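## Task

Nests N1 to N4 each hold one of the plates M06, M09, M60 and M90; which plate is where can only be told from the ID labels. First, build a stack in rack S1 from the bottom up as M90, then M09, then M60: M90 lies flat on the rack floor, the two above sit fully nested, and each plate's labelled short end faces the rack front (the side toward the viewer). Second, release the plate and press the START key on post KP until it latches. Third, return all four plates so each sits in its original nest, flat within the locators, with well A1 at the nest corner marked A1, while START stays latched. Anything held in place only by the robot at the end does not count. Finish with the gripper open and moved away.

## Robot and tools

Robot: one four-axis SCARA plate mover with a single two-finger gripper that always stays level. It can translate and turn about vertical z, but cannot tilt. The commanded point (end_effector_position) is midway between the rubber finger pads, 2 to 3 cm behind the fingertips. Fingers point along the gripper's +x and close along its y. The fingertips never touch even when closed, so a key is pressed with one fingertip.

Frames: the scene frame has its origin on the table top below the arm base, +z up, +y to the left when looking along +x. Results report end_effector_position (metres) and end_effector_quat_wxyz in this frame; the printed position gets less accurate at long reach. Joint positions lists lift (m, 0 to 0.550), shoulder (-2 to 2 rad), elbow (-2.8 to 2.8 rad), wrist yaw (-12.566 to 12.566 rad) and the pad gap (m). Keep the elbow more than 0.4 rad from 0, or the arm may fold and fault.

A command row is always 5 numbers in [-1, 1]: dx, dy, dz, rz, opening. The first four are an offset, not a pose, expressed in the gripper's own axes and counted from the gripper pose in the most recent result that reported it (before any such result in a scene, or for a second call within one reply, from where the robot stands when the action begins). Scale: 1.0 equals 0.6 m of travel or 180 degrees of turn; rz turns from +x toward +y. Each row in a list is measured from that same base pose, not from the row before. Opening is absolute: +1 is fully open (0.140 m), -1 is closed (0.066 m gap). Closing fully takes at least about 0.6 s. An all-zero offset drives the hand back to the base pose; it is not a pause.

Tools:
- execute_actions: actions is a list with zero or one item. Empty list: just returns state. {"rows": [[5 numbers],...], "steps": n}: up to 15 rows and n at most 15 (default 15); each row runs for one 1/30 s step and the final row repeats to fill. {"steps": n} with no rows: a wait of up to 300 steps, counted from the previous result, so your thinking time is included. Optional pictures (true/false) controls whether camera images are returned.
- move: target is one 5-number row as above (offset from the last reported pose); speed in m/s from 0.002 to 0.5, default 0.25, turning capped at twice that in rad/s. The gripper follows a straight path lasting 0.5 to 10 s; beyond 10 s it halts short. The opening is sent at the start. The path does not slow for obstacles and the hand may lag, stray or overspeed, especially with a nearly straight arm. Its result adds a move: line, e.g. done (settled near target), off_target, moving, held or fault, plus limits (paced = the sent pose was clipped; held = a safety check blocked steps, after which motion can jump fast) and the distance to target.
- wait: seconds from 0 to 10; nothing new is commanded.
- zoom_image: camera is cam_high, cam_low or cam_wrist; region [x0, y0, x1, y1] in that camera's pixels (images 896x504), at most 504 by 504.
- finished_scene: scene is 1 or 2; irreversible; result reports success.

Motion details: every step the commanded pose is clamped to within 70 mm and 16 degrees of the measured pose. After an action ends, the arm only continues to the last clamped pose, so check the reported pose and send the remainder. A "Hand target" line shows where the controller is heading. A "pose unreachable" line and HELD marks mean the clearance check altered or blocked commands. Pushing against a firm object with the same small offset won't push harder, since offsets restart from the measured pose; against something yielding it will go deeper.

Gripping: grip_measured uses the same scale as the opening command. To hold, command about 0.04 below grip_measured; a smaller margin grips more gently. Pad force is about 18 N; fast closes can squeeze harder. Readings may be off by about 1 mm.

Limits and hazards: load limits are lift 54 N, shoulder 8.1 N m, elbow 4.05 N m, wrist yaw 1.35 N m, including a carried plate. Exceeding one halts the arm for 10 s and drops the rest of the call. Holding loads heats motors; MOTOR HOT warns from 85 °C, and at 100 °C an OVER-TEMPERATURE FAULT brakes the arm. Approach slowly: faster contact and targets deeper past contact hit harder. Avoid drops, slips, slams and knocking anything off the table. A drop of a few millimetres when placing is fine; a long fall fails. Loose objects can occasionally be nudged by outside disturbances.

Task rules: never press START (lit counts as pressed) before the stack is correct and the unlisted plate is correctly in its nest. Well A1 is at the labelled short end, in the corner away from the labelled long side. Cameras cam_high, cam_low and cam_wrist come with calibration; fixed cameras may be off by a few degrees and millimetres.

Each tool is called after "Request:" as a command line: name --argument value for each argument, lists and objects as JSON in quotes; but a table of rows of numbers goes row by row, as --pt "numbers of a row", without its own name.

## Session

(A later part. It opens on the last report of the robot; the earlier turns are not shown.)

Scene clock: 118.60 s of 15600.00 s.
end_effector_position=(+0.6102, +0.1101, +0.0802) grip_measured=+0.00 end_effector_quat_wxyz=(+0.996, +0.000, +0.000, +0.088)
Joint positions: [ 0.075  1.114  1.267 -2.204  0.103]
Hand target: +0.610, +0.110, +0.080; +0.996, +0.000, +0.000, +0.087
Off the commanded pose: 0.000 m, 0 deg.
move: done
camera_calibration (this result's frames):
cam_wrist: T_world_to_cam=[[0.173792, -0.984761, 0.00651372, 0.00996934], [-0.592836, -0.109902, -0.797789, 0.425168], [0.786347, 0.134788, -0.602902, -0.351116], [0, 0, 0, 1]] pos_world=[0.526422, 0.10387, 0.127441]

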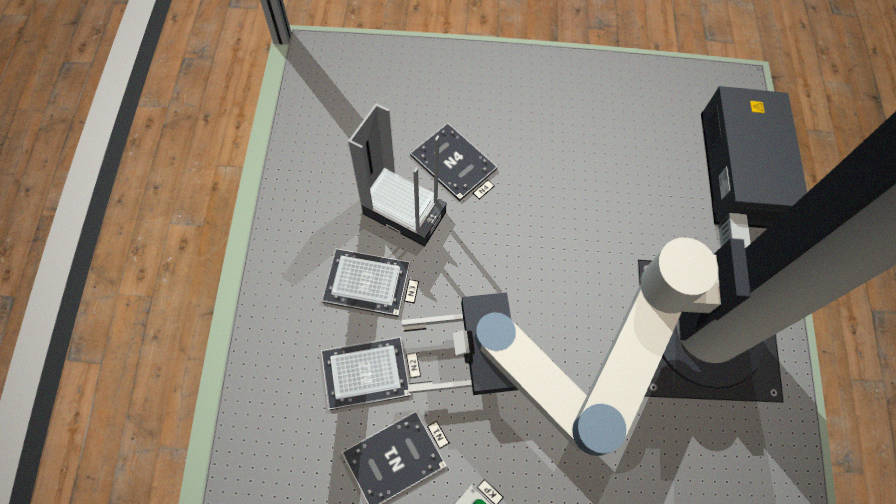

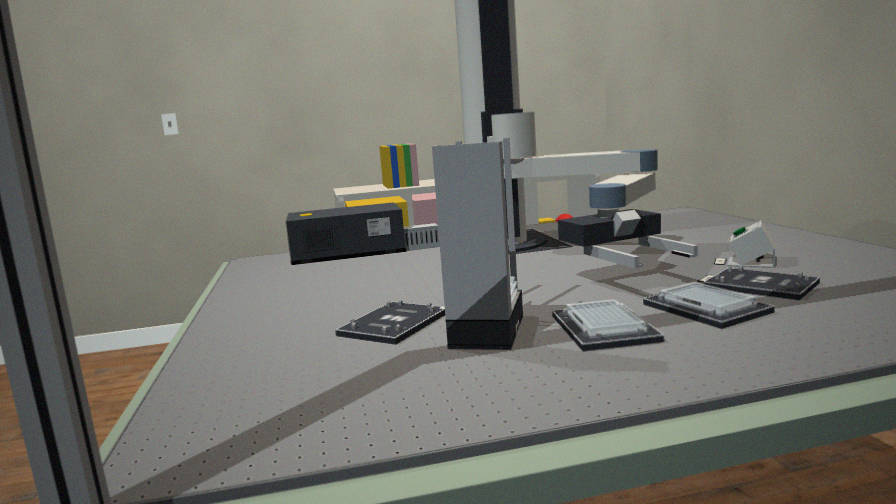

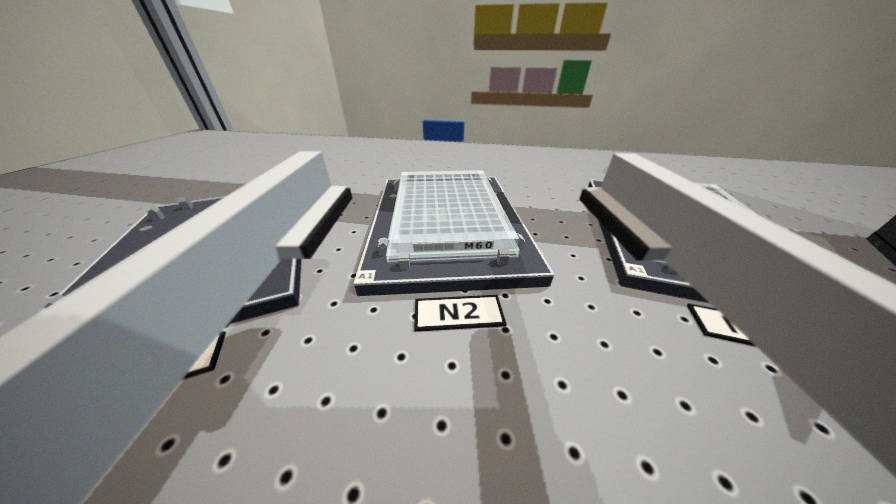

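Request:
move --target '[0.162,0.015,-0.04,0.0233,0]'

Scene clock: 121.80 s of 15600.00 s.
end_effector_position=(+0.7043, +0.1360, +0.0562) grip_measured=+0.00 end_effector_quat_wxyz=(+0.992, +0.000, +0.000, +0.124)
Joint positions: [ 0.051  0.866  1.79  -2.407  0.103]
Hand target: +0.704, +0.136, +0.056; +0.992, +0.000, +0.000, +0.124
Off the commanded pose: 0.000 m, 0 deg.
move: done
camera_calibration (this result's frames):
cam_wrist: T_world_to_cam=[[0.245419, -0.969395, 0.00651372, -0.0333332], [-0.5832, -0.153007, -0.797789, 0.463719], [0.774369, 0.191993, -0.602902, -0.442449], [0, 0, 0, 1]] pos_world=[0.62124, 0.123587, 0.103414]

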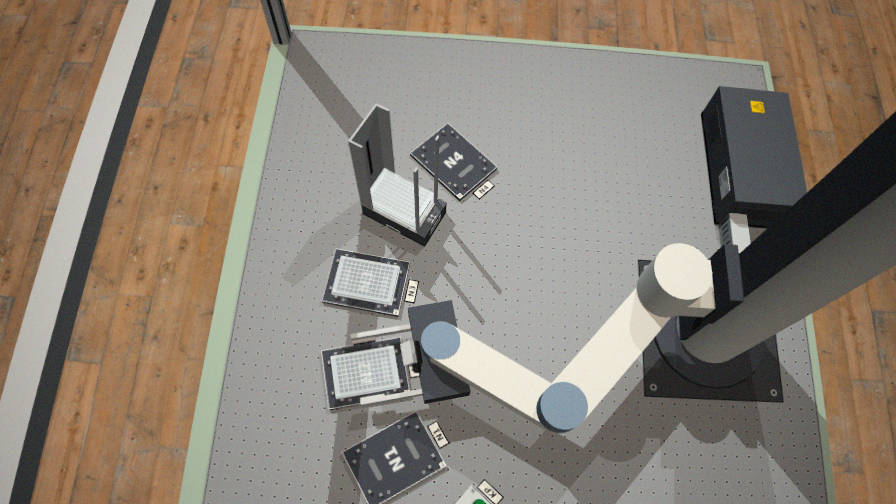

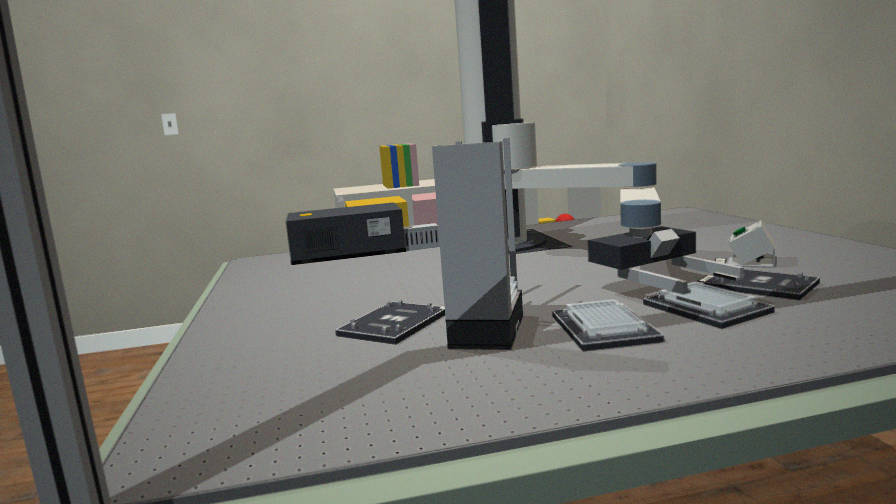

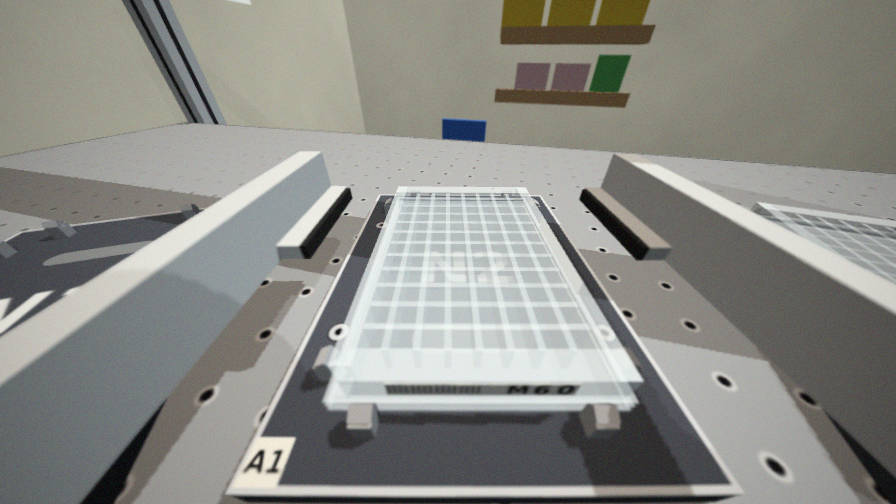

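Request:
move --target '[0,-0.001,-0.0387,0,-0.3]' --speed 0.05

Scene clock: 124.97 s of 15600.00 s.
end_effector_position=(+0.7044, +0.1354, +0.0329) grip_measured=-0.30 end_effector_quat_wxyz=(+0.992, +0.000, +0.000, +0.124)
Joint positions: [ 0.028  0.865  1.79  -2.406  0.092]
Hand target: +0.704, +0.135, +0.033; +0.992, +0.000, +0.000, +0.124
Off the commanded pose: 0.000 m, 0 deg.
move: done
camera_calibration (this result's frames):
cam_wrist: T_world_to_cam=[[0.245353, -0.969412, 0.00651372, -0.033677], [-0.58321, -0.152968, -0.797789, 0.445144], [0.774382, 0.191941, -0.602902, -0.456489], [0, 0, 0, 1]] pos_world=[0.621372, 0.123065, 0.0801323]

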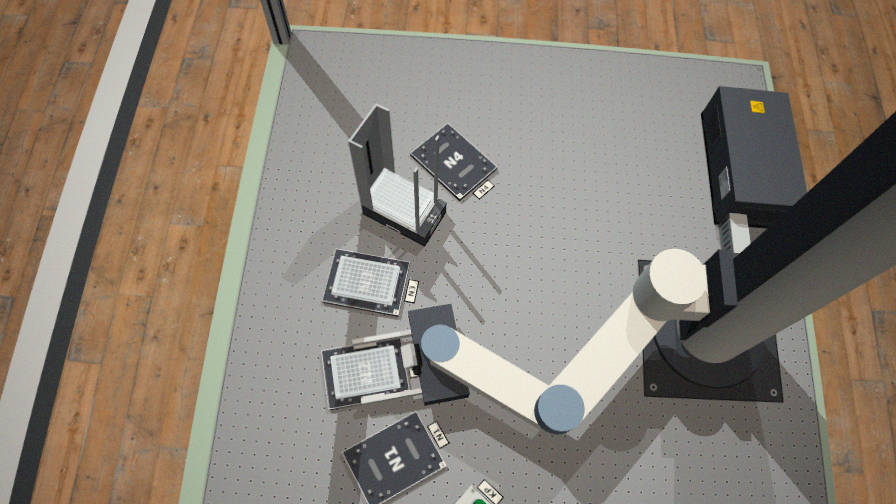

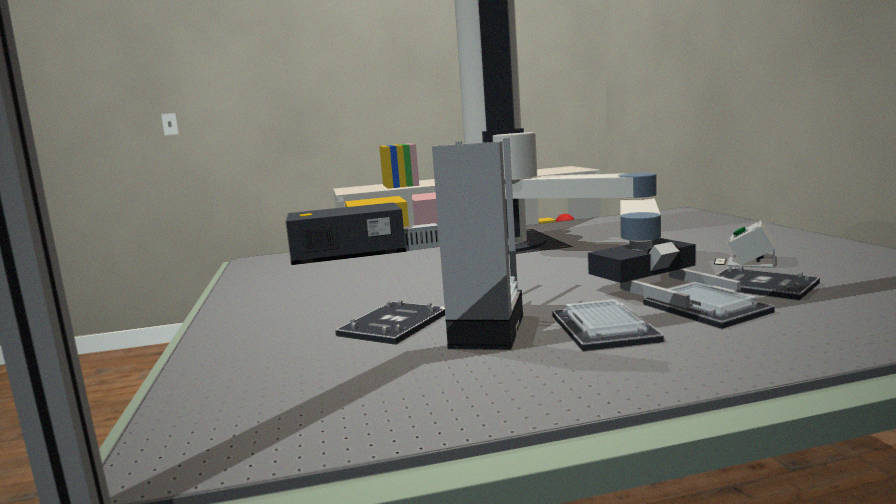

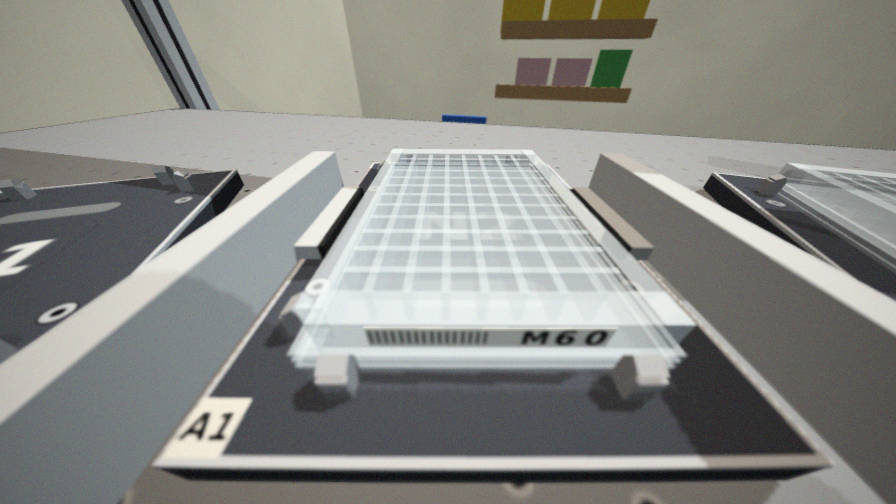

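Request:
execute_actions --actions '[{"rows":[[0.0007,-0.0008,0,0,-0.35],[0.0007,-0.0008,0,0,-0.4],[0.0007,-0.0008,0,0,-0.44],[0.0007,-0.0008,0,0,-0.48],[0.0007,-0.0008,0,0,-0.51],[0.0007,-0.0008,0,0,-0.54],[0.0007,-0.0008,0,0,-0.56],[0.0007,-0.0008,0,0,-0.58],[0.0007,-0.0008,0,0,-0.6],[0.0007,-0.0008,0,0,-0.62]],"steps":15}]' --pictures false

Request:
move --target '[0,0,0.5,0,-0.62]'

Request:
move --target '[-0.2085,-0.5628,0,-0.2213,-0.62]'

Request:
move --target '[0,0,-0.017,0,-0.62]' --speed 0.03

Scene clock: 130.70 s of 15600.00 s.
end_effector_position=(+0.7049, +0.1351, +0.0330) grip_measured=-0.57 end_effector_quat_wxyz=(+0.992, +0.000, +0.000, +0.124)
Joint positions: [ 0.028  0.863  1.793 -2.406  0.082]
Hand target: +0.705, +0.135, +0.033; +0.992, +0.000, +0.000, +0.124
Off the commanded pose: 0.000 m, 0 deg.
Steps of this call (steps 1 to 90: nothing new was sent; then 2.23 s passed at rest; steps 91 to 105: all 15 steps of this action). Readings (end_effector_position):
91: (+0.7044, +0.1354, +0.0329)
92: (+0.7049, +0.1353, +0.0329)
94: (+0.7049, +0.1351, +0.0329)
98: (+0.7049, +0.1351, +0.0330)
105: the state above

Scene clock: 132.53 s of 15600.00 s.
end_effector_position=(+0.7049, +0.1351, +0.3331) grip_measured=-0.57 end_effector_quat_wxyz=(+0.992, +0.000, +0.000, +0.124)
Joint positions: [ 0.328  0.863  1.793 -2.406  0.082]
Hand target: +0.705, +0.135, +0.333; +0.992, +0.000, +0.000, +0.124
Off the commanded pose: 0.000 m, 0 deg.
move: done
camera_calibration (this result's frames):
cam_wrist: T_world_to_cam=[[0.24551, -0.969372, 0.00651372, -0.0361732], [-0.583185, -0.153062, -0.797789, 0.684857], [0.774351, 0.192067, -0.602902, -0.275848], [0, 0, 0, 1]] pos_world=[0.621883, 0.122742, 0.380297]

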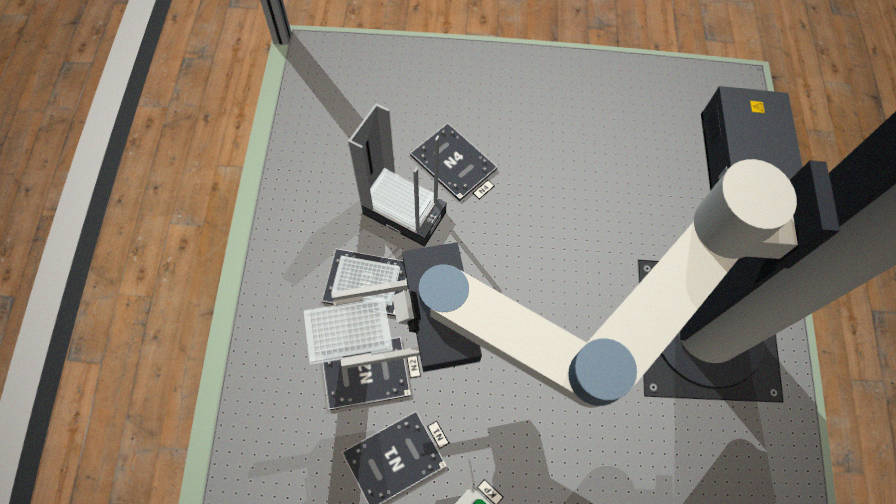

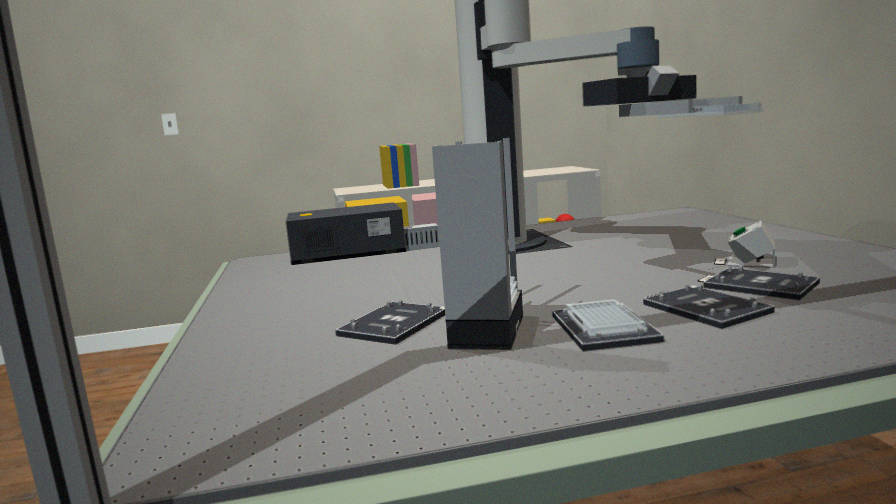

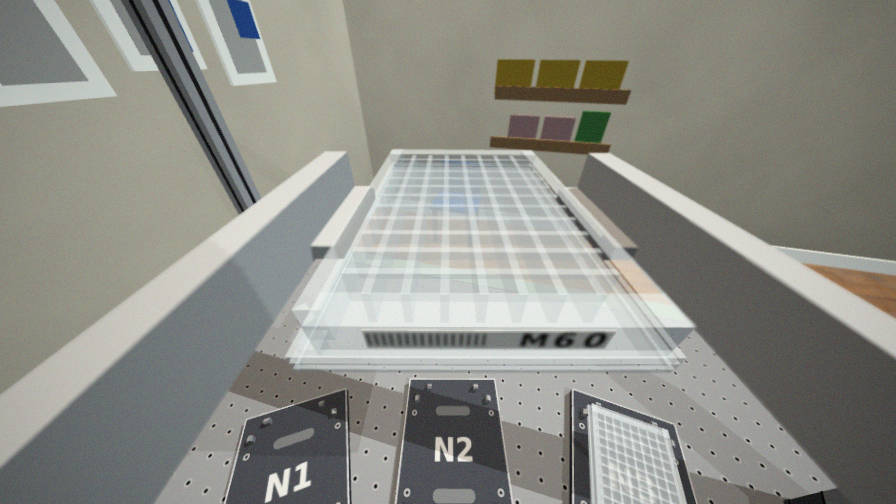

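Scene clock: 134.40 s of 15600.00 s.
end_effector_position=(+0.6670, -0.2231, +0.3331) grip_measured=-0.57 end_effector_quat_wxyz=(+0.975, +0.000, +0.000, -0.221)
Joint positions: [ 0.328  0.212  1.752 -2.41   0.082]
Hand target: +0.667, -0.223, +0.333; +0.975, +0.000, +0.000, -0.221
Off the commanded pose: 0.000 m, 0 deg.
move: done
camera_calibration (this result's frames):
cam_wrist: T_world_to_cam=[[-0.432564, -0.90158, 0.00651372, 0.0932653], [-0.545835, 0.256119, -0.797789, 0.674263], [0.717602, -0.34865, -0.602902, -0.260433], [0, 0, 0, 1]] pos_world=[0.595267, -0.179406, 0.380297]

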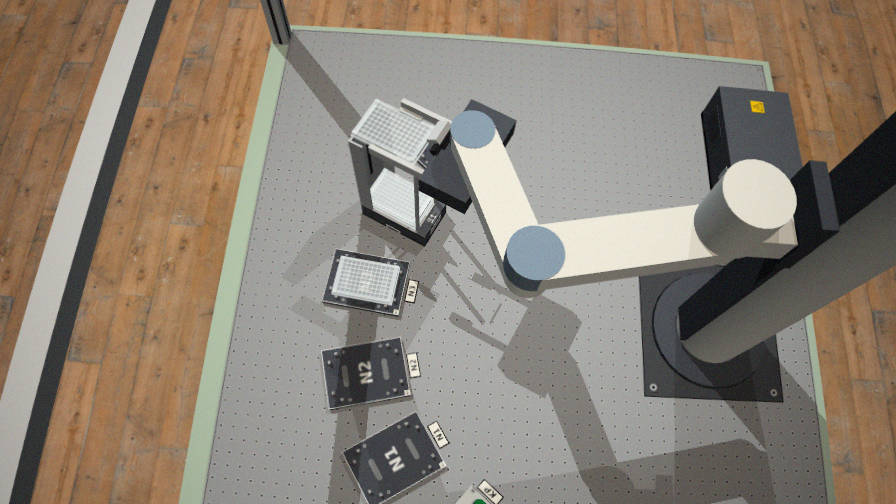

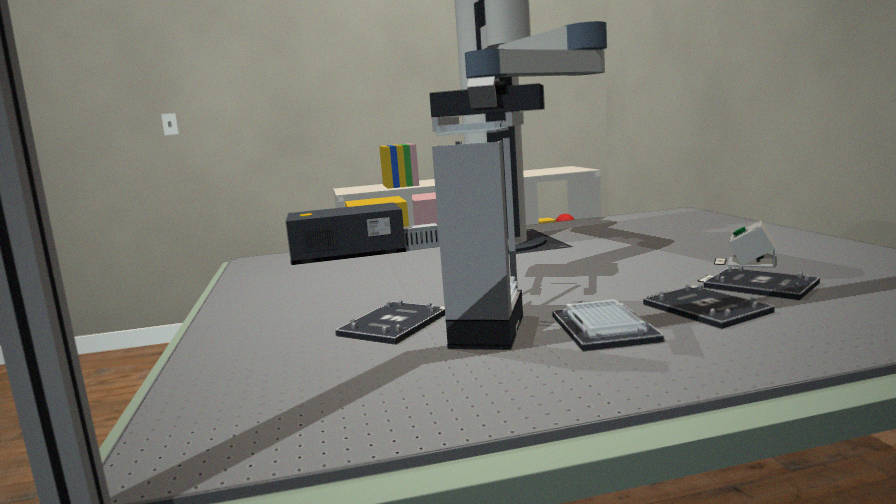

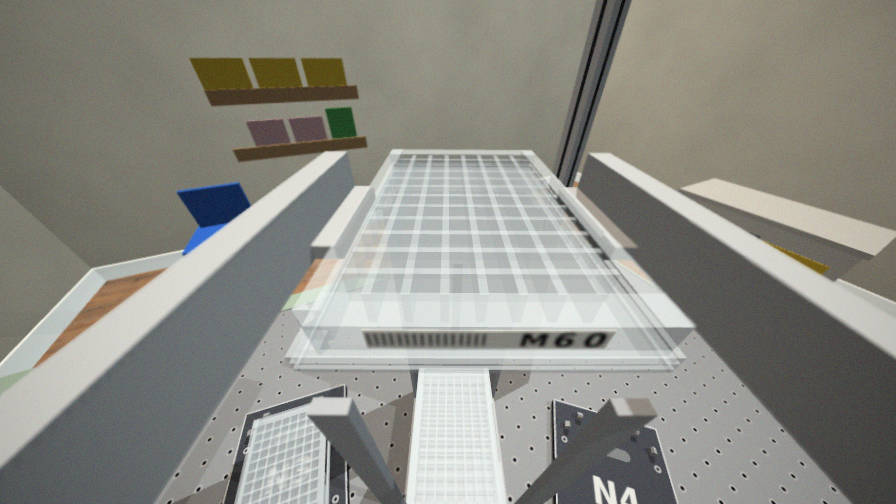

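Scene clock: 135.10 s of 15600.00 s.
end_effector_position=(+0.6670, -0.2231, +0.3228) grip_measured=-0.57 end_effector_quat_wxyz=(+0.975, +0.000, +0.000, -0.221)
Joint positions: [ 0.318  0.212  1.752 -2.41   0.082]
Hand target: +0.667, -0.223, +0.323; +0.975, +0.000, +0.000, -0.221
Off the commanded pose: 0.000 m, 0 deg.
move: done
camera_calibration (this result's frames):
cam_wrist: T_world_to_cam=[[-0.432585, -0.901569, 0.00651372, 0.0933369], [-0.545829, 0.256132, -0.797789, 0.66608], [0.717594, -0.348667, -0.602902, -0.266614], [0, 0, 0, 1]] pos_world=[0.595263, -0.179414, 0.370042]

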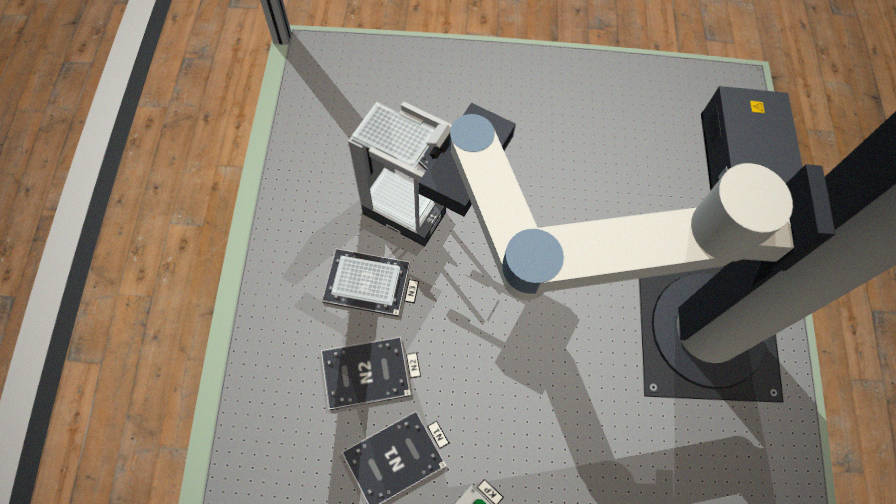

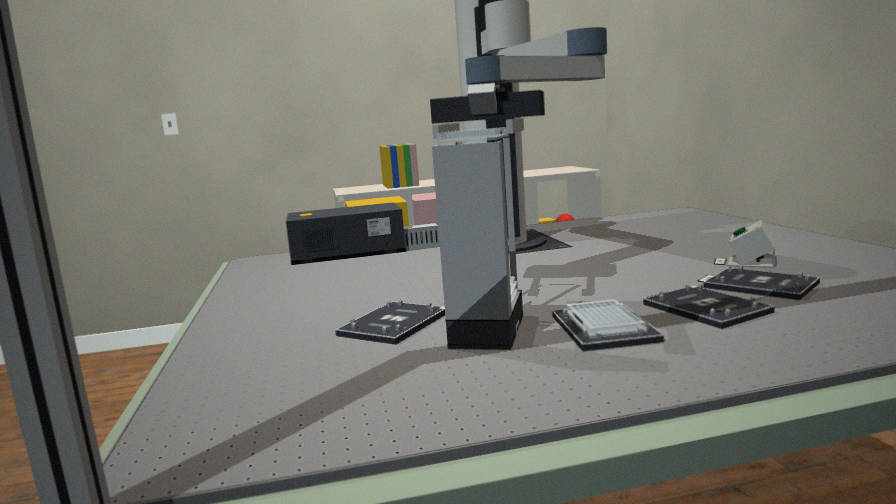

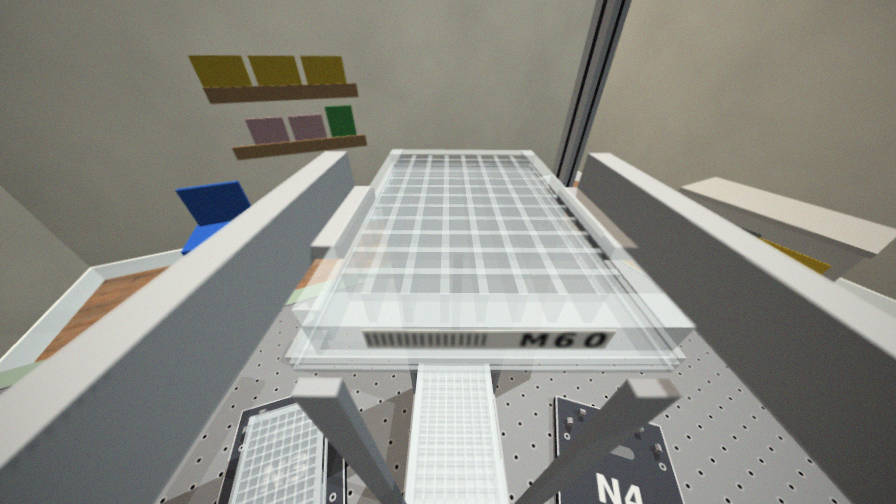

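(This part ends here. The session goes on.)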